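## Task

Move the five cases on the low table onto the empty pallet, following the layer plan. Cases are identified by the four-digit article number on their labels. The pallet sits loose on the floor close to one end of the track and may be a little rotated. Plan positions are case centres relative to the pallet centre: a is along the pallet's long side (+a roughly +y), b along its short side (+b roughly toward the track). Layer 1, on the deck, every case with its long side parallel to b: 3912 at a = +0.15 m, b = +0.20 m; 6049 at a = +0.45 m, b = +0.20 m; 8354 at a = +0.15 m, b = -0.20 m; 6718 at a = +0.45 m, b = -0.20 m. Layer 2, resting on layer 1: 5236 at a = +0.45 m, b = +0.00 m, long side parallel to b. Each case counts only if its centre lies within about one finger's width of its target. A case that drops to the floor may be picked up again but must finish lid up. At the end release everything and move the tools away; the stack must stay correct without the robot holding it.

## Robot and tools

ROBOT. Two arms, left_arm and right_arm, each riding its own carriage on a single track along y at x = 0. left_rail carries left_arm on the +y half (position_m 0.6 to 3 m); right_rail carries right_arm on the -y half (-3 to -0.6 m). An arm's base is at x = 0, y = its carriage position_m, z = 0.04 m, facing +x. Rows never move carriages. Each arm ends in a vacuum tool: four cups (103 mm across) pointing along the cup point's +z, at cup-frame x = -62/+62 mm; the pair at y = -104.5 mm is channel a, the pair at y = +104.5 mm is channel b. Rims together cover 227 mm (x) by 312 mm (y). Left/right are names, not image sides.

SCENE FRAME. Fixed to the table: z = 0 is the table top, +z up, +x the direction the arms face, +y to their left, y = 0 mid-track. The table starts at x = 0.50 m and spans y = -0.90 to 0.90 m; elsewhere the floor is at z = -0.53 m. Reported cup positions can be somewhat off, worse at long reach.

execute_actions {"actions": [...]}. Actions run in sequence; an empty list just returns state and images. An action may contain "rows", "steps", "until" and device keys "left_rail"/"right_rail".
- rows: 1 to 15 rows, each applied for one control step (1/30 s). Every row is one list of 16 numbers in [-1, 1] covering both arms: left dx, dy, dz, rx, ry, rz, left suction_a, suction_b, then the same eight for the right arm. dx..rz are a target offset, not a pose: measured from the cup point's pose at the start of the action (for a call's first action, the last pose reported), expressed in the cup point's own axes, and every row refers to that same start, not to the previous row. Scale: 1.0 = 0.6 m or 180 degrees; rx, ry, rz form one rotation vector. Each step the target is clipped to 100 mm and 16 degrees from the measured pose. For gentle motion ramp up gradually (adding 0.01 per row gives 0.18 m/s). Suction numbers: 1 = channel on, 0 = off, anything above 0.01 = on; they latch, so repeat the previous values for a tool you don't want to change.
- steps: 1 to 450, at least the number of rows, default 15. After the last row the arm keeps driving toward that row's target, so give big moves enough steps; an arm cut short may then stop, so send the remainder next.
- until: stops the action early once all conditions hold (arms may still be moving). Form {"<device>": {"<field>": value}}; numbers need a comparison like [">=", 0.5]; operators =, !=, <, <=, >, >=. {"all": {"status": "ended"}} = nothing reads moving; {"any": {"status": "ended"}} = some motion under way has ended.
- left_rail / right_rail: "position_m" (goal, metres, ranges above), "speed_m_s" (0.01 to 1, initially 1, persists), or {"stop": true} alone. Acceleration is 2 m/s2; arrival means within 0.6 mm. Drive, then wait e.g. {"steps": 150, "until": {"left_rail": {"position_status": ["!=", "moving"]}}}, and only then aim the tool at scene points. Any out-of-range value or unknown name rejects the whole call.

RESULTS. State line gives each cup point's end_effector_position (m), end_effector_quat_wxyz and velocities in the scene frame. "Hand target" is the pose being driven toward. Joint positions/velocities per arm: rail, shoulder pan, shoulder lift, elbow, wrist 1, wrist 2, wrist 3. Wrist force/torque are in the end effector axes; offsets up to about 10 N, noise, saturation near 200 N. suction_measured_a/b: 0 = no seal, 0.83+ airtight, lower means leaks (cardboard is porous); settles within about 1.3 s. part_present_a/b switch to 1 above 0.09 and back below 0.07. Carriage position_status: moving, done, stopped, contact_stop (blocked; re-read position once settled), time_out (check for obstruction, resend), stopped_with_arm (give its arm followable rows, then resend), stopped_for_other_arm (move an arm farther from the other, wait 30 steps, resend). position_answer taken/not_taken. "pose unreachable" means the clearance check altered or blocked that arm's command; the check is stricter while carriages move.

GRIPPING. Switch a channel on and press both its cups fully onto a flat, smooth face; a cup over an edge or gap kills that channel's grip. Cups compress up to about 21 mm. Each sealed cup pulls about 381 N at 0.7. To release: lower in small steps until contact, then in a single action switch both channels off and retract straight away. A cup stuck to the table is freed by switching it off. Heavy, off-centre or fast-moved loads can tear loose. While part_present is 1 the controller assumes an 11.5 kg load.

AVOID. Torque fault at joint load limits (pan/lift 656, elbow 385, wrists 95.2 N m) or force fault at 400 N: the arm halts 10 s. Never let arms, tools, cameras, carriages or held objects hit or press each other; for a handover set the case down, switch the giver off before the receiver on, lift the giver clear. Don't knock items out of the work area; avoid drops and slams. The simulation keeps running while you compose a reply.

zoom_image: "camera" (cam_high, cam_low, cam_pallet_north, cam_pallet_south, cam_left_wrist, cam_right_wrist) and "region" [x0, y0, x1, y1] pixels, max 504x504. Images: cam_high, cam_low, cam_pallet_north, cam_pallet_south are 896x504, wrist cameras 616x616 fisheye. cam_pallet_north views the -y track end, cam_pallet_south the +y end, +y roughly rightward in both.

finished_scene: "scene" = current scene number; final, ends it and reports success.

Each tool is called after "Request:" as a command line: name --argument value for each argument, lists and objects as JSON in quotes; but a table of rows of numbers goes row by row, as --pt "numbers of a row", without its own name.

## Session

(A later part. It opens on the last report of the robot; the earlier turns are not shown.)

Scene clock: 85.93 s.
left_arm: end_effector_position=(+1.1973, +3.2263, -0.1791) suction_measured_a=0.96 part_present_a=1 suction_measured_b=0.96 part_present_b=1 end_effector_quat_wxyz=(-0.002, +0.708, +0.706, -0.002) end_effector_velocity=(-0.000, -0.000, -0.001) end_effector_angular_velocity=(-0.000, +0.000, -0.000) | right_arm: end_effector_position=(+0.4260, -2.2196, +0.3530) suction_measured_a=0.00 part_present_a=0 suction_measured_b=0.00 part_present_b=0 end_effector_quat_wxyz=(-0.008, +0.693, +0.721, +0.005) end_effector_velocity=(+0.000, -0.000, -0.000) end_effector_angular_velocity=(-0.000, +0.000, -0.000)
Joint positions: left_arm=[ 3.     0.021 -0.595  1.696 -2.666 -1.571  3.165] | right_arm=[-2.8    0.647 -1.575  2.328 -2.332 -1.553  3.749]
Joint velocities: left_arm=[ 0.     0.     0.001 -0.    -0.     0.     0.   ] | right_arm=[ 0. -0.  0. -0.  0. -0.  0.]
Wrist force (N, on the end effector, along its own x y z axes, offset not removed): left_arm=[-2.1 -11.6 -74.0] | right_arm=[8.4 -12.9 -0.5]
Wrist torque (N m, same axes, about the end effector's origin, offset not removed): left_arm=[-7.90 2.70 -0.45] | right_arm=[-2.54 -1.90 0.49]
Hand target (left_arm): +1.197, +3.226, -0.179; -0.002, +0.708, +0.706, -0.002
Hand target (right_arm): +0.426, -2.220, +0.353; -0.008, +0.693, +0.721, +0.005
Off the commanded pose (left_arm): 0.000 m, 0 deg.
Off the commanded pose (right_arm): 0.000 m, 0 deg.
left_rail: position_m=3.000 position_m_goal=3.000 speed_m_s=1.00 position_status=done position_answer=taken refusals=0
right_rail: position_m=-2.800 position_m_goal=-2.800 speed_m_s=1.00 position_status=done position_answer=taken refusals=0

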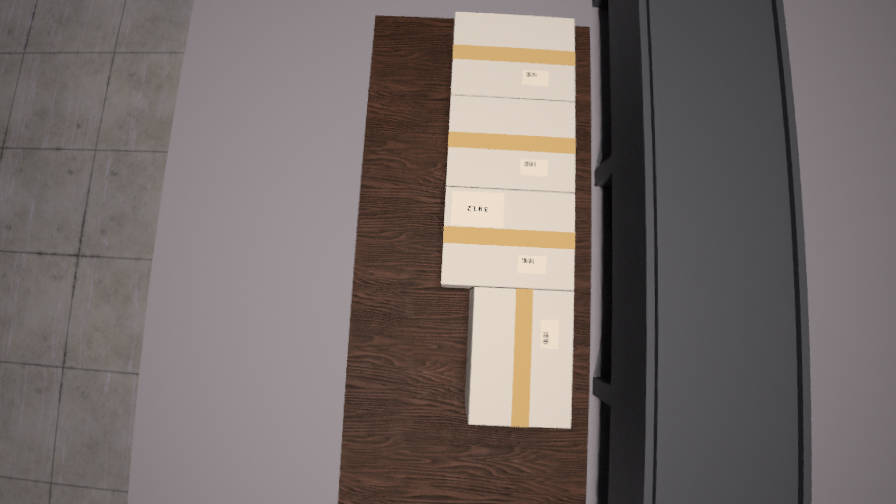

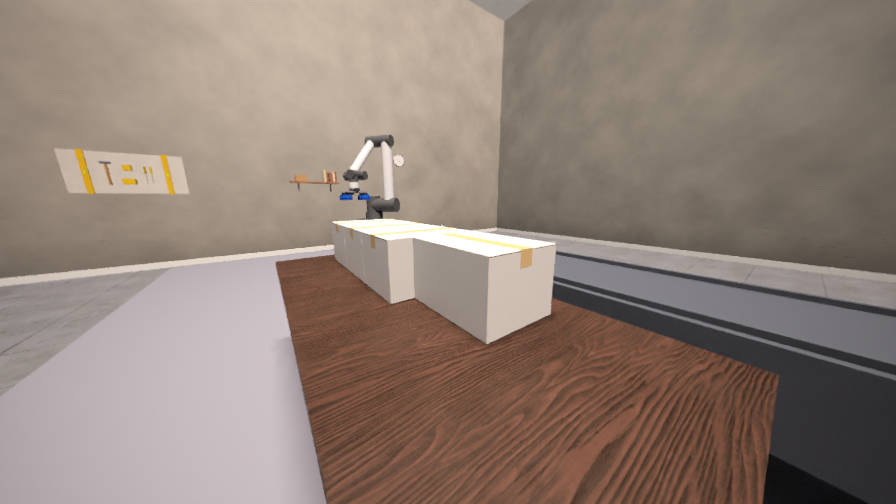

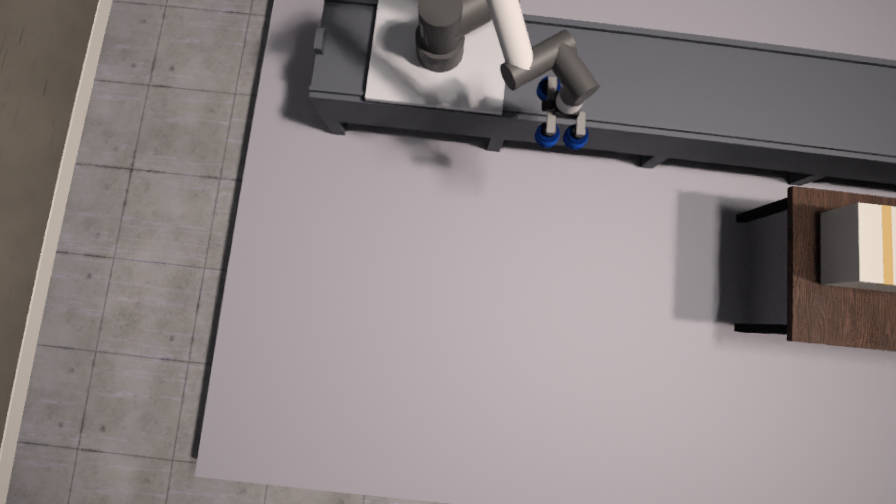

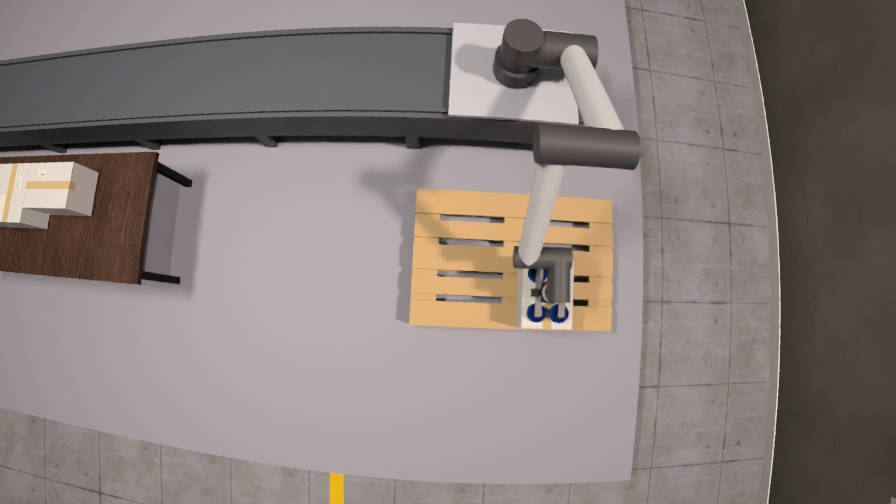

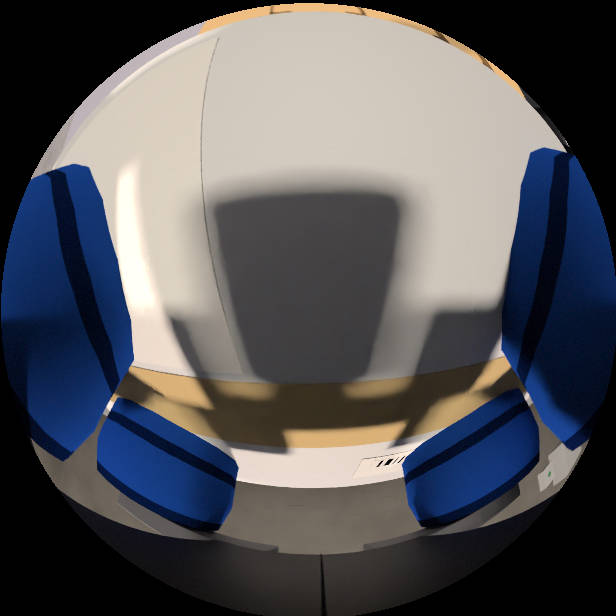

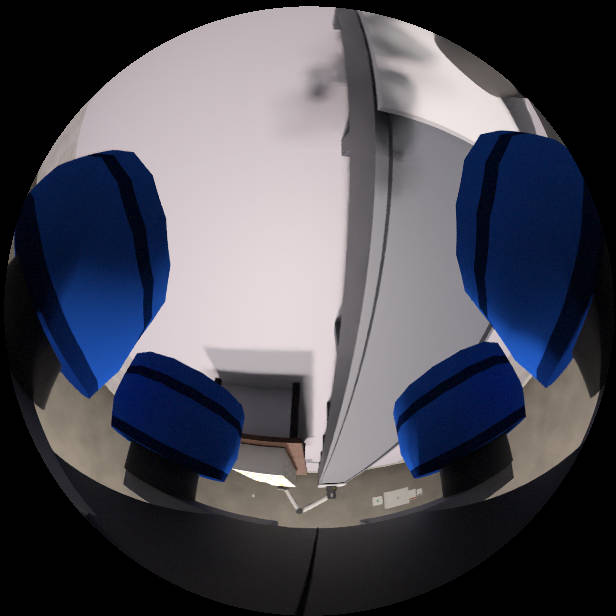

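Request:
execute_actions --actions '[{"rows":[[0,0,-0.01,0,0,0,0,0,0,0,0,0,0,0,0,0],[0,0,-0.015,0,0,0,0,0,0,0,0,0,0,0,0,0],[0,0,-0.02,0,0,0,0,0,0,0,0,0,0,0,0,0],[0,0,-0.025,0,0,0,0,0,0,0,0,0,0,0,0,0],[0,0,-0.03,0,0,0,0,0,0,0,0,0,0,0,0,0]],"steps":15},{"rows":[[0,0,-0.17,0,0,0,0,0,0,0,0,0,0,0,0,0]],"steps":22},{"rows":[[-0.967,-0.3,-1,0,0,0,0,0,0,0,0,0,0,0,0,0]],"steps":15},{"left_rail":{"position_m":0.6},"steps":55},{"rows":[[-1,-0.34,0,0,0,0,0,0,0,0,0,0,0,0,0,0]],"steps":60}]'

Request:
zoom_image --camera "cam_pallet_south" --region '[480, 180, 640, 340]'

Scene clock: 103.13 s.
left_arm: end_effector_position=(+0.8159, -0.3528, +0.5394) suction_measured_a=0.00 part_present_a=0 suction_measured_b=0.00 part_present_b=0 end_effector_quat_wxyz=(-0.002, +0.708, +0.706, -0.000) end_effector_velocity=(-0.000, -0.001, -0.000) end_effector_angular_velocity=(+0.000, +0.000, -0.000) | right_arm: end_effector_position=(+0.4260, -2.2196, +0.3530) suction_measured_a=0.00 part_present_a=0 suction_measured_b=0.00 part_present_b=0 end_effector_quat_wxyz=(-0.008, +0.693, +0.721, +0.005) end_effector_velocity=(+0.000, +0.000, +0.000) end_effector_angular_velocity=(+0.000, -0.000, +0.000)
Joint positions: left_arm=[ 0.6   -1.023 -1.108  1.413 -1.871 -1.572  2.12 ] | right_arm=[-2.8    0.647 -1.575  2.328 -2.332 -1.553  3.749]
Joint velocities: left_arm=[ 0.    -0.001  0.001 -0.001  0.001  0.    -0.001] | right_arm=[ 0.  0. -0.  0. -0. -0. -0.]
Wrist force (N, on the end effector, along its own x y z axes, offset not removed): left_arm=[1.9 -2.1 3.2] | right_arm=[8.9 -10.3 2.9]
Wrist torque (N m, same axes, about the end effector's origin, offset not removed): left_arm=[-0.58 -0.42 0.07] | right_arm=[-2.11 -1.97 0.31]
Hand target (left_arm): +0.816, -0.353, +0.539; -0.003, +0.708, +0.706, -0.000
Hand target (right_arm): +0.426, -2.220, +0.353; -0.008, +0.693, +0.721, +0.005
Off the commanded pose (left_arm): 0.001 m, 0 deg.
Off the commanded pose (right_arm): 0.000 m, 0 deg.
left_rail: position_m=0.600 position_m_goal=0.600 speed_m_s=1.00 position_status=done position_answer=taken refusals=0
right_rail: position_m=-2.800 position_m_goal=-2.800 speed_m_s=1.00 position_status=done position_answer=taken refusals=0

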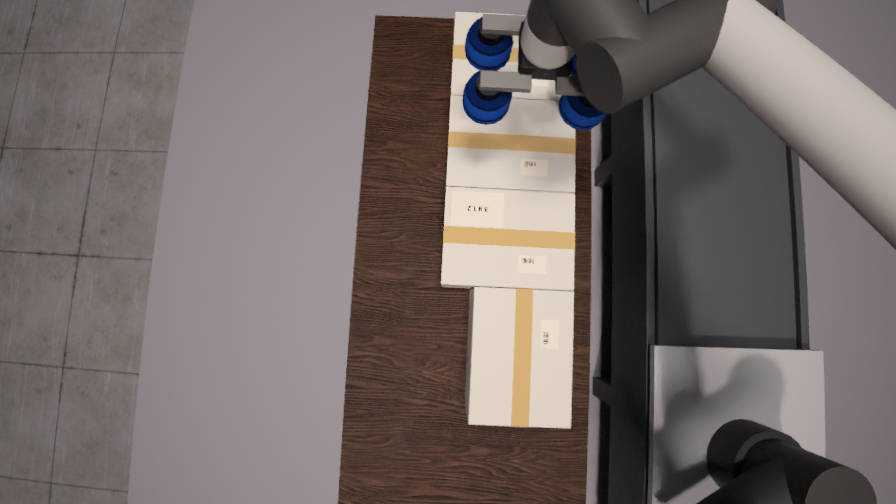

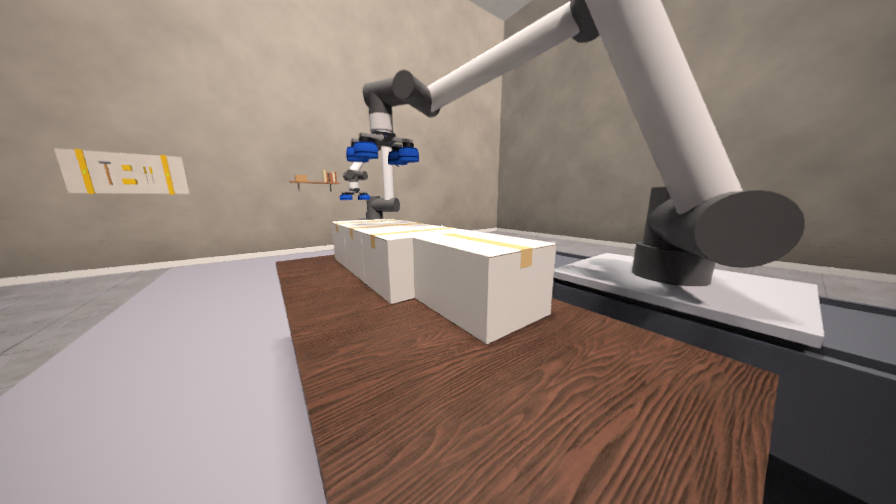

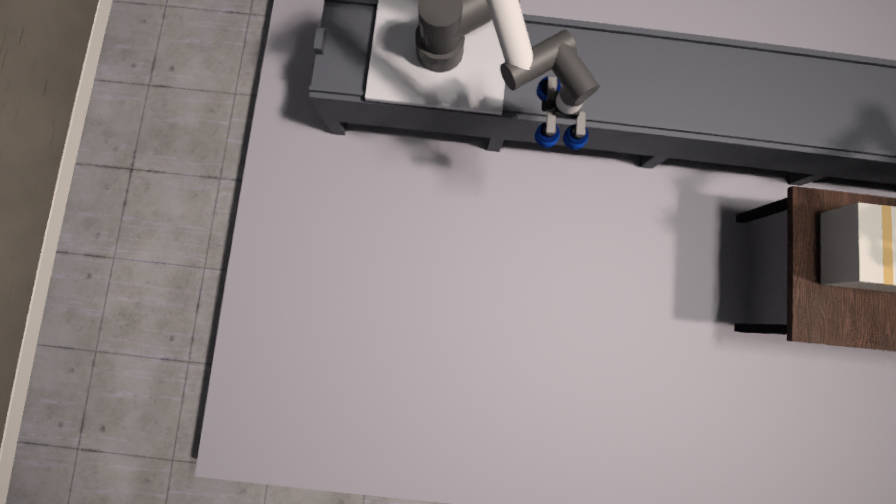

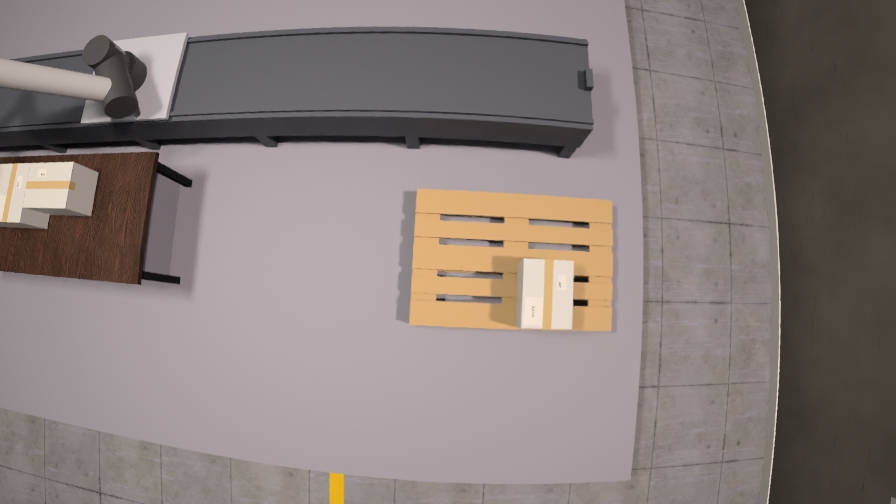

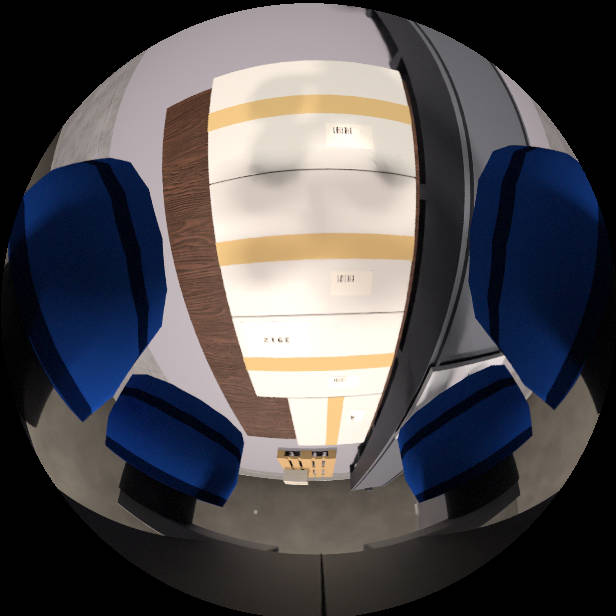

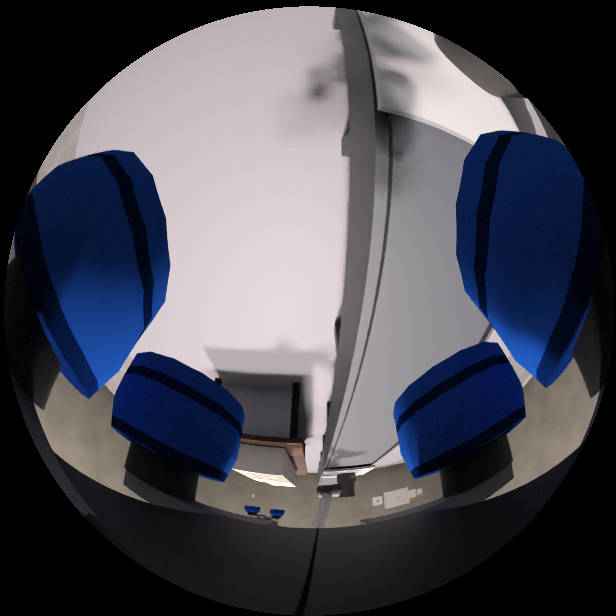

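Region (480, 180, 640, 340) of cam_pallet_south's 896x504 image, scaled by 3.150, with more detail than that image has.

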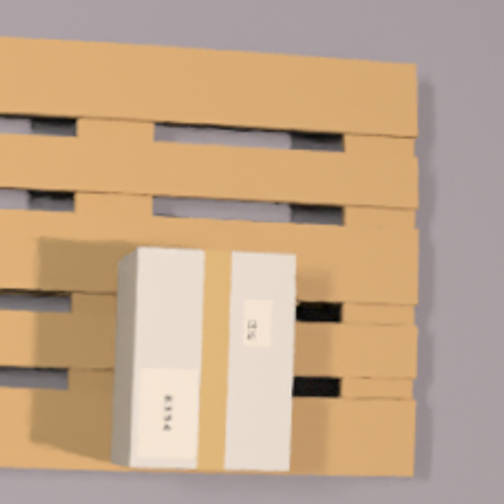

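Request:
execute_actions --actions '[{"rows":[[0.03,-0.003,0.49,0,0,0,0,0,0,0,0,0,0,0,0,0]],"steps":45},{"rows":[[0,0,0.042,0,0,0,1,1,0,0,0,0,0,0,0,0]],"steps":35}]'

Scene clock: 109.00 s.
left_arm: end_effector_position=(+0.8131, -0.3343, +0.2204) suction_measured_a=0.96 part_present_a=1 suction_measured_b=0.96 part_present_b=1 end_effector_quat_wxyz=(-0.002, +0.708, +0.706, -0.000) end_effector_velocity=(-0.000, -0.000, -0.000) end_effector_angular_velocity=(+0.000, +0.000, +0.000) | right_arm: end_effector_position=(+0.4260, -2.2196, +0.3530) suction_measured_a=0.00 part_present_a=0 suction_measured_b=0.00 part_present_b=0 end_effector_quat_wxyz=(-0.008, +0.693, +0.721, +0.005) end_effector_velocity=(-0.000, +0.000, +0.000) end_effector_angular_velocity=(+0.000, -0.000, -0.000)
Joint positions: left_arm=[ 0.6   -1.017 -0.946  1.64  -2.26  -1.572  2.126] | right_arm=[-2.8    0.647 -1.575  2.328 -2.332 -1.553  3.749]
Joint velocities: left_arm=[ 0. -0.  0.  0. -0.  0. -0.] | right_arm=[ 0.  0. -0.  0. -0. -0.  0.]
Wrist force (N, on the end effector, along its own x y z axes, offset not removed): left_arm=[0.9 1.0 -29.0] | right_arm=[7.0 -5.0 1.4]
Wrist torque (N m, same axes, about the end effector's origin, offset not removed): left_arm=[3.30 -1.03 0.07] | right_arm=[-1.35 -1.76 0.37]
Hand target (left_arm): +0.813, -0.334, +0.220; -0.002, +0.708, +0.706, -0.000
Hand target (right_arm): +0.426, -2.220, +0.353; -0.008, +0.693, +0.721, +0.005
Off the commanded pose (left_arm): 0.000 m, 0 deg.
Off the commanded pose (right_arm): 0.000 m, 0 deg.
left_rail: position_m=0.600 position_m_goal=0.600 speed_m_s=1.00 position_status=done position_answer=taken refusals=0
right_rail: position_m=-2.800 position_m_goal=-2.800 speed_m_s=1.00 position_status=done position_answer=taken refusals=0

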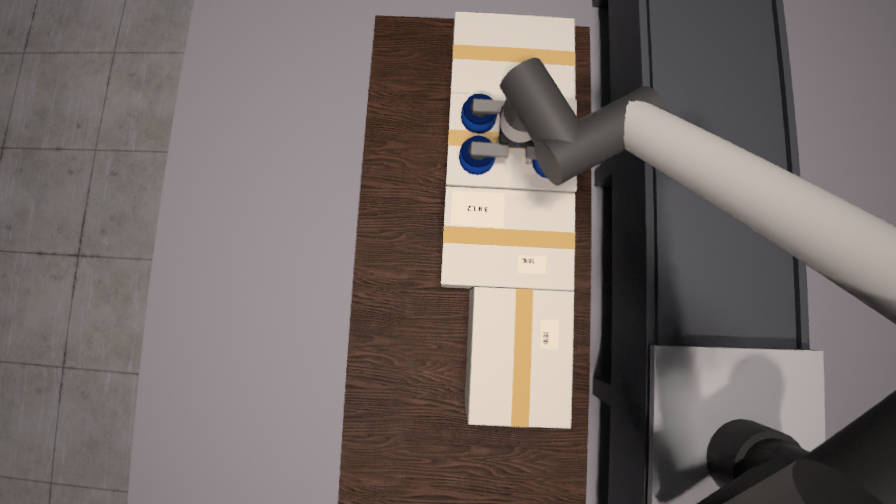

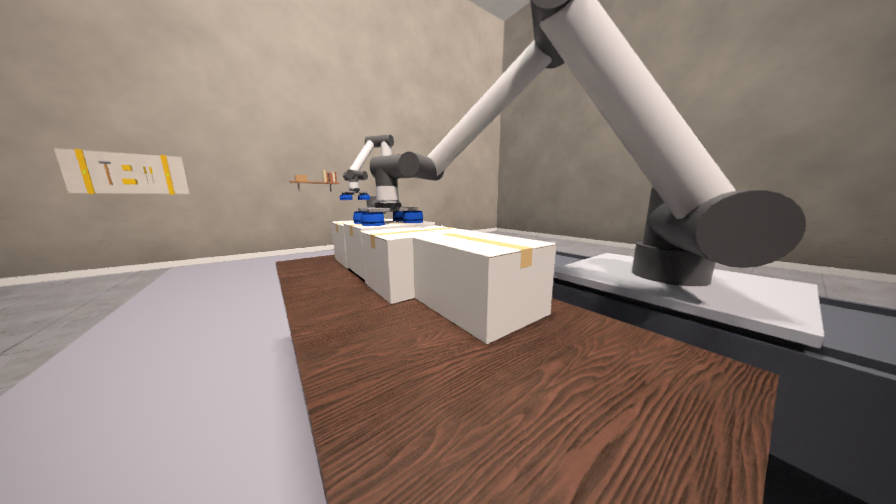

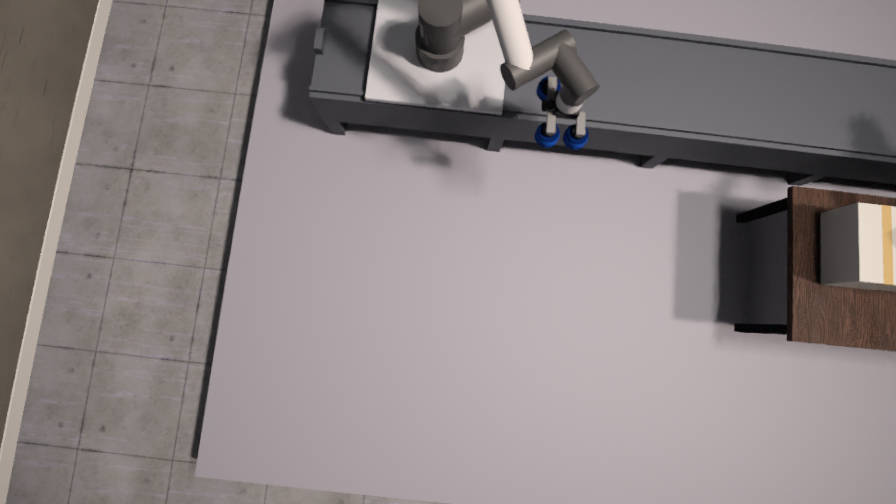

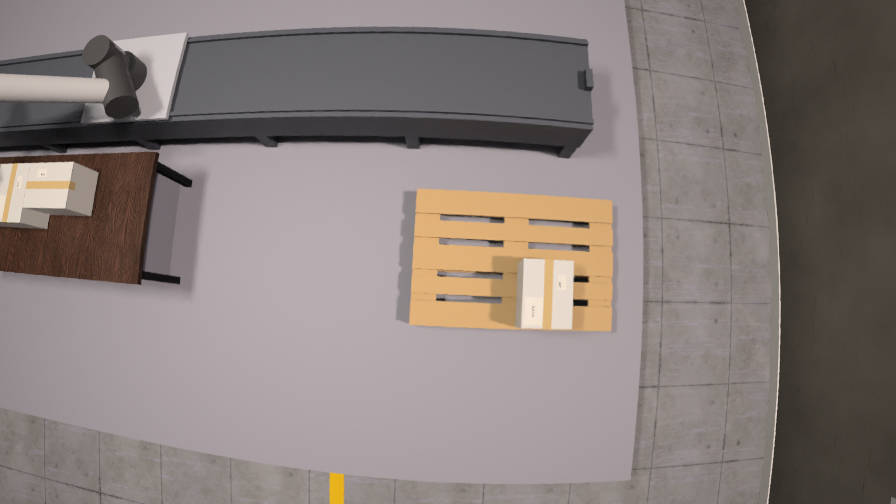

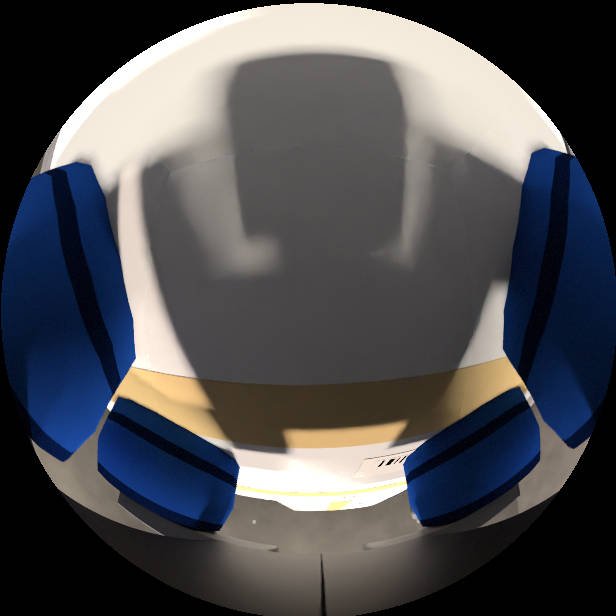

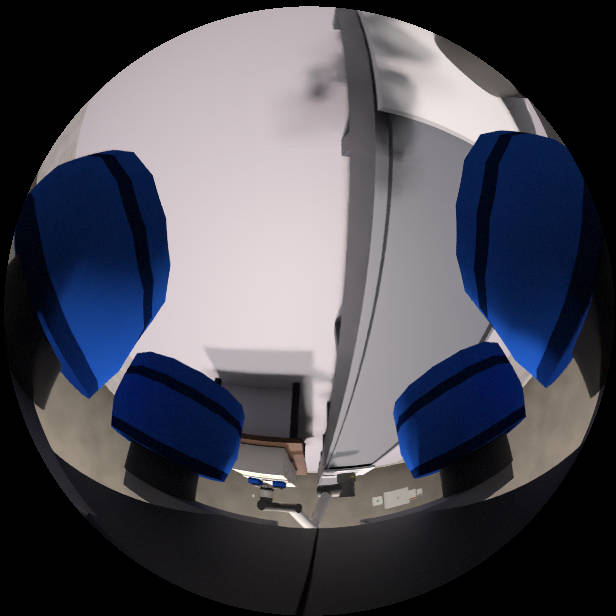

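Request:
execute_actions --actions '[{"rows":[[0,0,-0.01,0,0,0,1,1,0,0,0,0,0,0,0,0],[0,0,-0.03,0,0,0,1,1,0,0,0,0,0,0,0,0],[0,0,-0.05,0,0,0,1,1,0,0,0,0,0,0,0,0],[0,0,-0.07,0,0,0,1,1,0,0,0,0,0,0,0,0],[0,0,-0.09,0,0,0,1,1,0,0,0,0,0,0,0,0],[0,0,-0.45,0,0,0,1,1,0,0,0,0,0,0,0,0]],"steps":45},{"rows":[[1,0.2,0,0,0,0,1,1,0,0,0,0,0,0,0,0]],"left_rail":{"position_m":3},"steps":40},{"rows":[[1,0.3,0.4,0,0,0,1,1,0,0,0,0,0,0,0,0]],"steps":40},{"rows":[[0.6,0.2,0.2,0,0,0,1,1,0,0,0,0,0,0,0,0]],"steps":40}]'

Scene clock: 122.77 s.
left_arm: end_effector_position=(+1.2028, +3.5672, +0.1469) suction_measured_a=0.96 part_present_a=1 suction_measured_b=0.96 part_present_b=1 end_effector_quat_wxyz=(-0.003, +0.706, +0.708, -0.001) end_effector_velocity=(+0.002, +0.004, -0.002) end_effector_angular_velocity=(-0.000, +0.001, -0.000) | right_arm: end_effector_position=(+0.4260, -2.2196, +0.3530) suction_measured_a=0.00 part_present_a=0 suction_measured_b=0.00 part_present_b=0 end_effector_quat_wxyz=(-0.008, +0.693, +0.721, +0.005) end_effector_velocity=(-0.000, -0.000, +0.000) end_effector_angular_velocity=(+0.000, -0.000, +0.000)
Joint positions: left_arm=[ 3.     0.288 -0.809  1.5   -2.257 -1.567  3.427] | right_arm=[-2.8    0.647 -1.575  2.328 -2.332 -1.553  3.749]
Joint velocities: left_arm=[ 0.     0.002  0.005 -0.007  0.003 -0.     0.002] | right_arm=[ 0. -0. -0.  0. -0.  0. -0.]
Wrist force (N, on the end effector, along its own x y z axes, offset not removed): left_arm=[1.4 -1.9 -31.4] | right_arm=[8.2 -5.0 -3.5]
Wrist torque (N m, same axes, about the end effector's origin, offset not removed): left_arm=[2.70 -1.10 0.05] | right_arm=[-1.33 -1.93 0.11]
Hand target (left_arm): +1.203, +3.568, +0.147; -0.003, +0.706, +0.708, -0.001
Hand target (right_arm): +0.426, -2.220, +0.353; -0.008, +0.693, +0.721, +0.005
Off the commanded pose (left_arm): 0.001 m, 0 deg.
Off the commanded pose (right_arm): 0.000 m, 0 deg.
left_rail: position_m=3.000 position_m_goal=3.000 speed_m_s=1.00 position_status=done position_answer=taken refusals=0
right_rail: position_m=-2.800 position_m_goal=-2.800 speed_m_s=1.00 position_status=done position_answer=taken refusals=0

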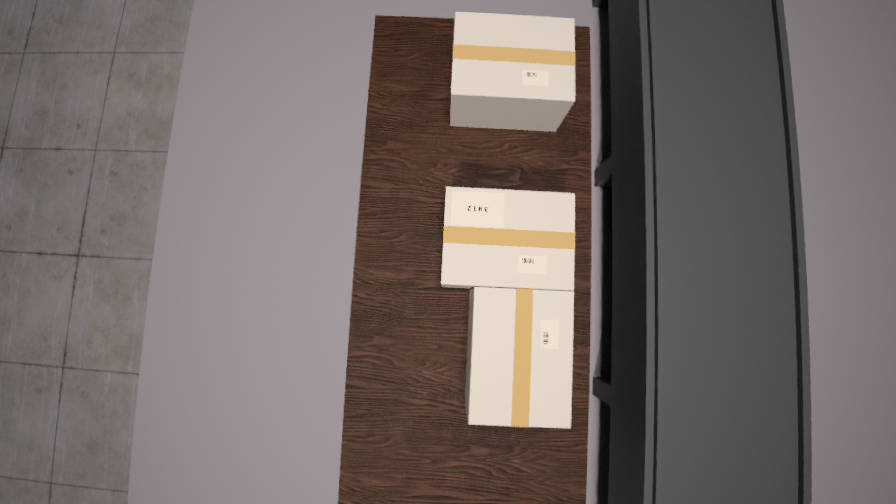

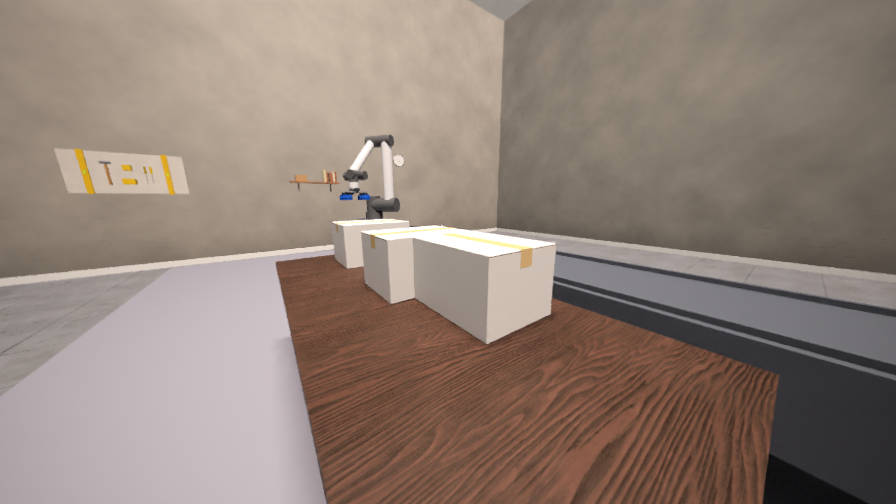

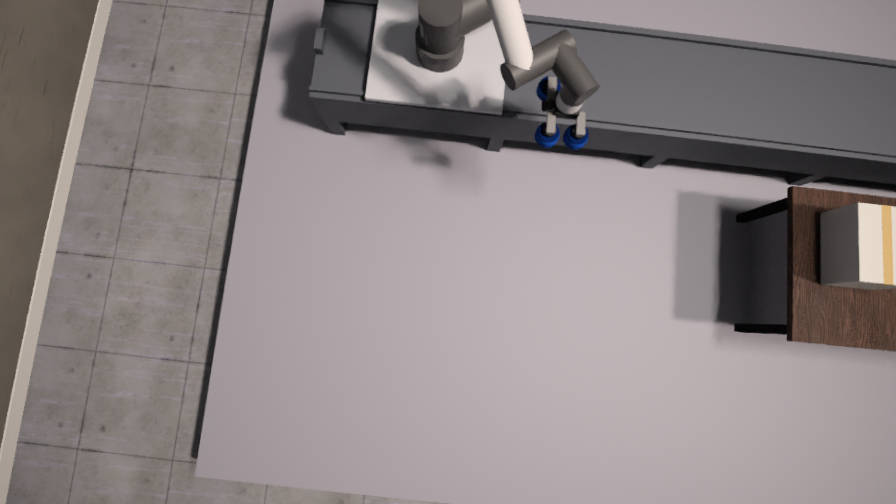

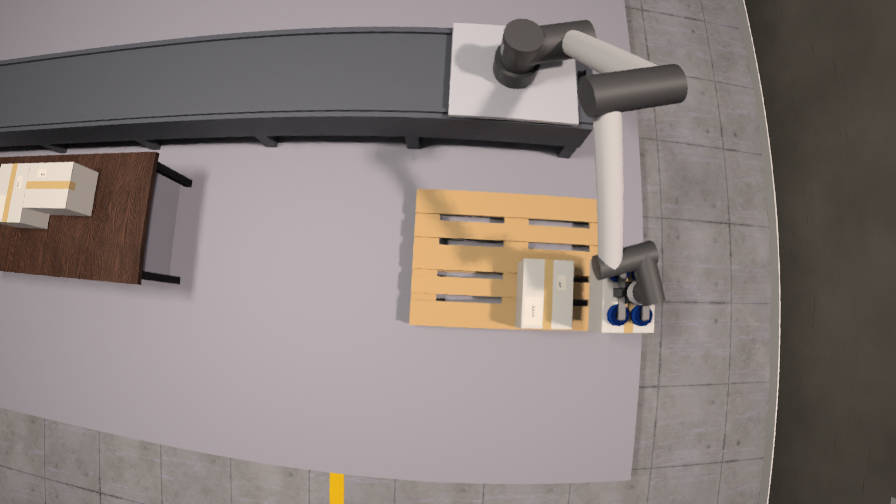

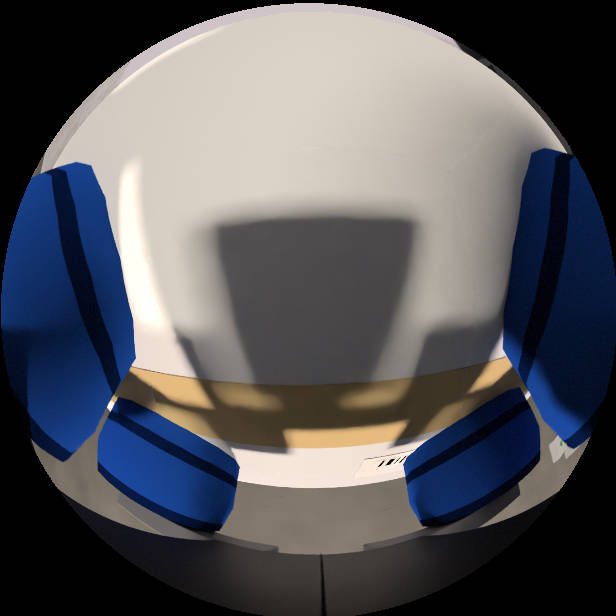

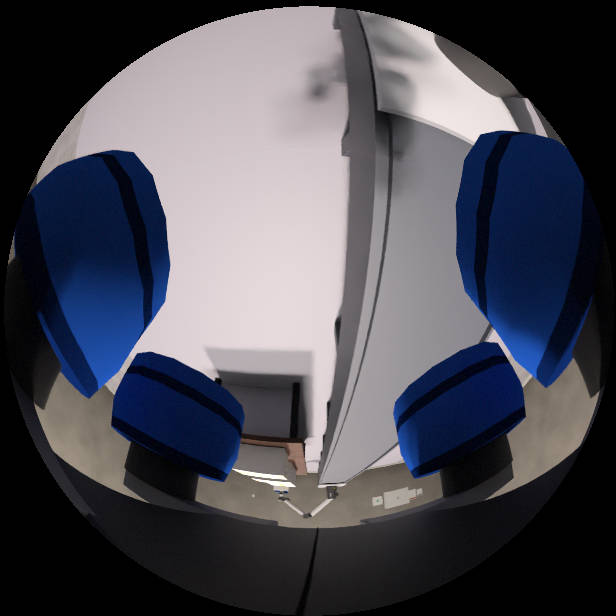

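Request:
execute_actions --actions '[{"rows":[[-0.07,-0.007,0.52,0,0,0.002,1,1,0,0,0,0,0,0,0,0]],"steps":45},{"rows":[[0,0,0.019,0,0,0,1,1,0,0,0,0,0,0,0,0]],"steps":18}]'

Request:
zoom_image --camera "cam_pallet_south" --region '[490, 190, 650, 350]'

Scene clock: 129.43 s.
left_arm: end_effector_position=(+1.1977, +3.5260, -0.1762) suction_measured_a=0.96 part_present_a=1 suction_measured_b=0.96 part_present_b=1 end_effector_quat_wxyz=(-0.003, +0.708, +0.706, -0.001) end_effector_velocity=(+0.000, +0.000, -0.001) end_effector_angular_velocity=(+0.000, -0.000, -0.000) | right_arm: end_effector_position=(+0.4260, -2.2196, +0.3530) suction_measured_a=0.00 part_present_a=0 suction_measured_b=0.00 part_present_b=0 end_effector_quat_wxyz=(-0.008, +0.693, +0.721, +0.005) end_effector_velocity=(-0.000, -0.000, +0.000) end_effector_angular_velocity=(+0.000, -0.000, -0.000)
Joint positions: left_arm=[ 3.     0.259 -0.545  1.539 -2.56  -1.567  3.404] | right_arm=[-2.8    0.647 -1.575  2.328 -2.332 -1.553  3.749]
Joint velocities: left_arm=[ 0.     0.     0.001 -0.    -0.001 -0.     0.   ] | right_arm=[ 0. -0. -0.  0. -0. -0.  0.]
Wrist force (N, on the end effector, along its own x y z axes, offset not removed): left_arm=[-0.2 0.5 -31.8] | right_arm=[4.3 -11.6 1.9]
Wrist torque (N m, same axes, about the end effector's origin, offset not removed): left_arm=[3.22 -0.81 0.02] | right_arm=[-2.04 -1.19 0.45]
Hand target (left_arm): +1.198, +3.526, -0.176; -0.003, +0.708, +0.706, -0.001
Hand target (right_arm): +0.426, -2.220, +0.353; -0.008, +0.693, +0.721, +0.005
Off the commanded pose (left_arm): 0.000 m, 0 deg.
Off the commanded pose (right_arm): 0.000 m, 0 deg.
left_rail: position_m=3.000 position_m_goal=3.000 speed_m_s=1.00 position_status=done position_answer=taken refusals=0
right_rail: position_m=-2.800 position_m_goal=-2.800 speed_m_s=1.00 position_status=done position_answer=taken refusals=0

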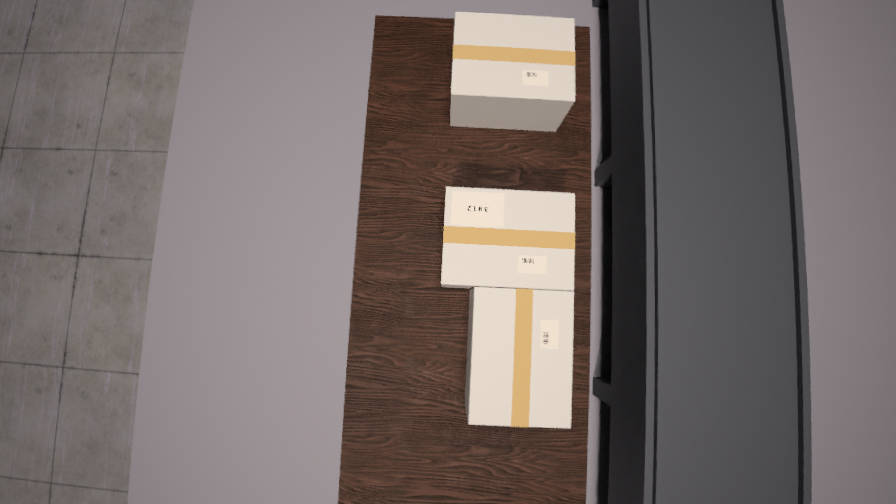

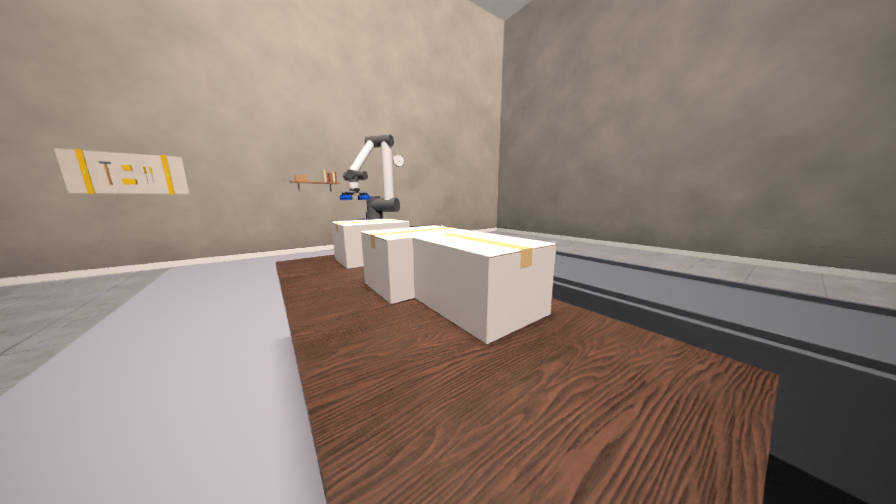

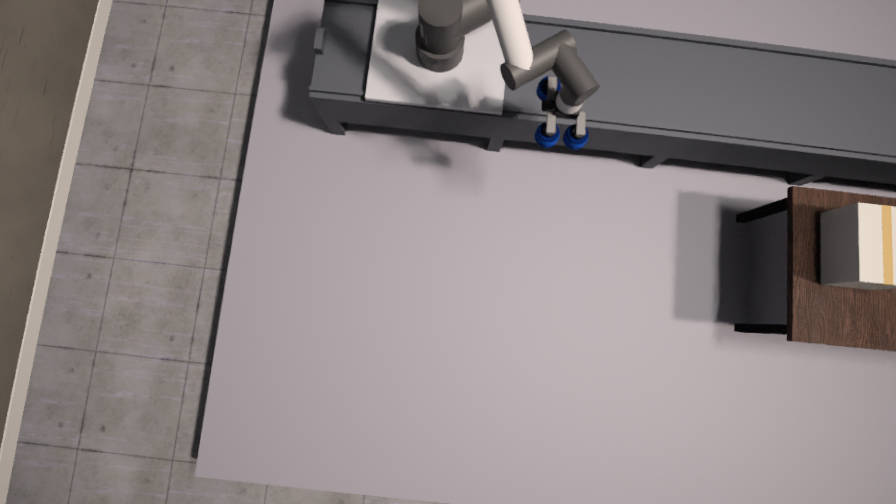

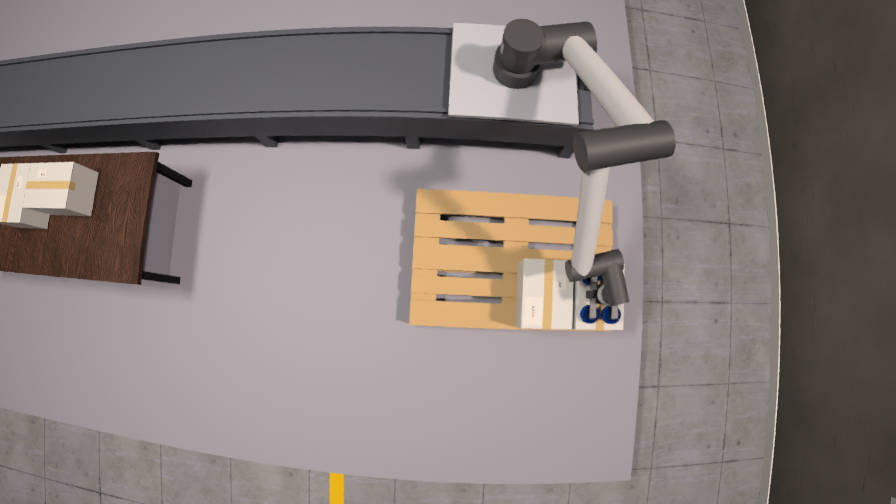

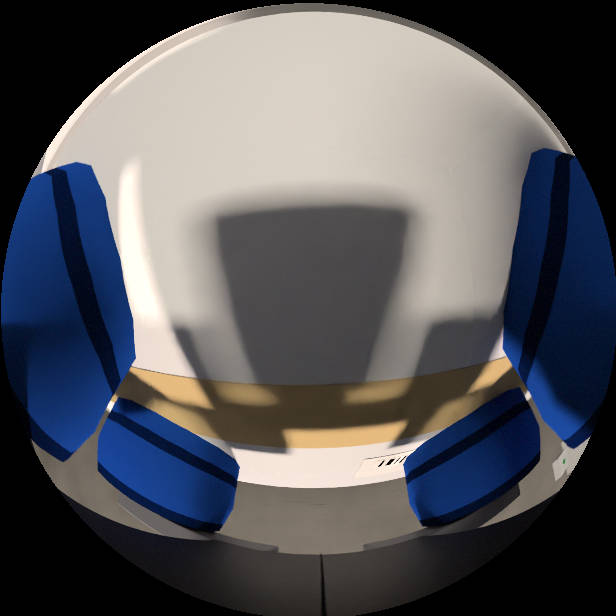

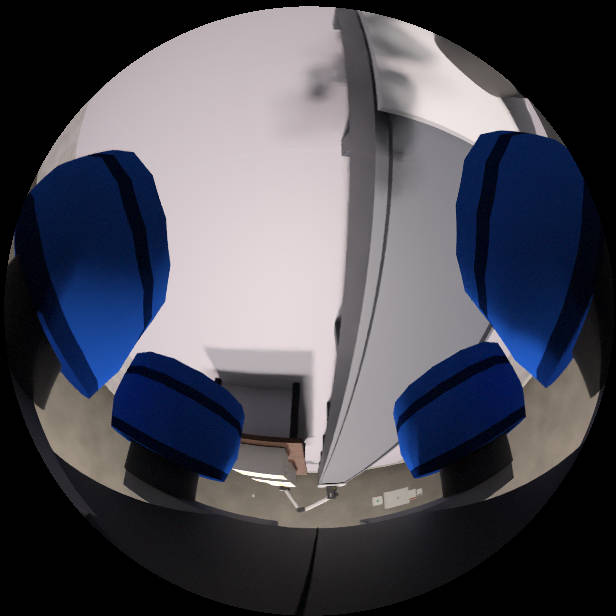

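Region (490, 190, 650, 350) of cam_pallet_south's 896x504 image, scaled by 3.150, with more detail than that image has.

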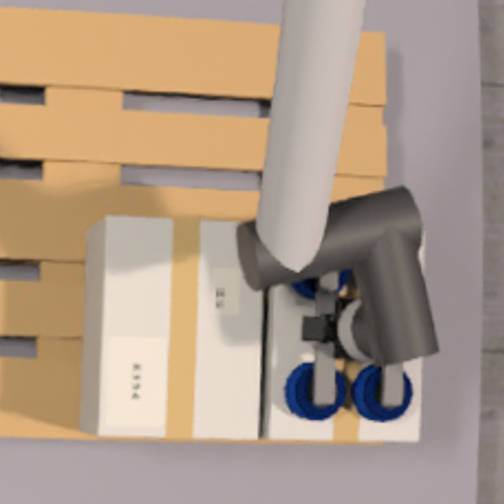

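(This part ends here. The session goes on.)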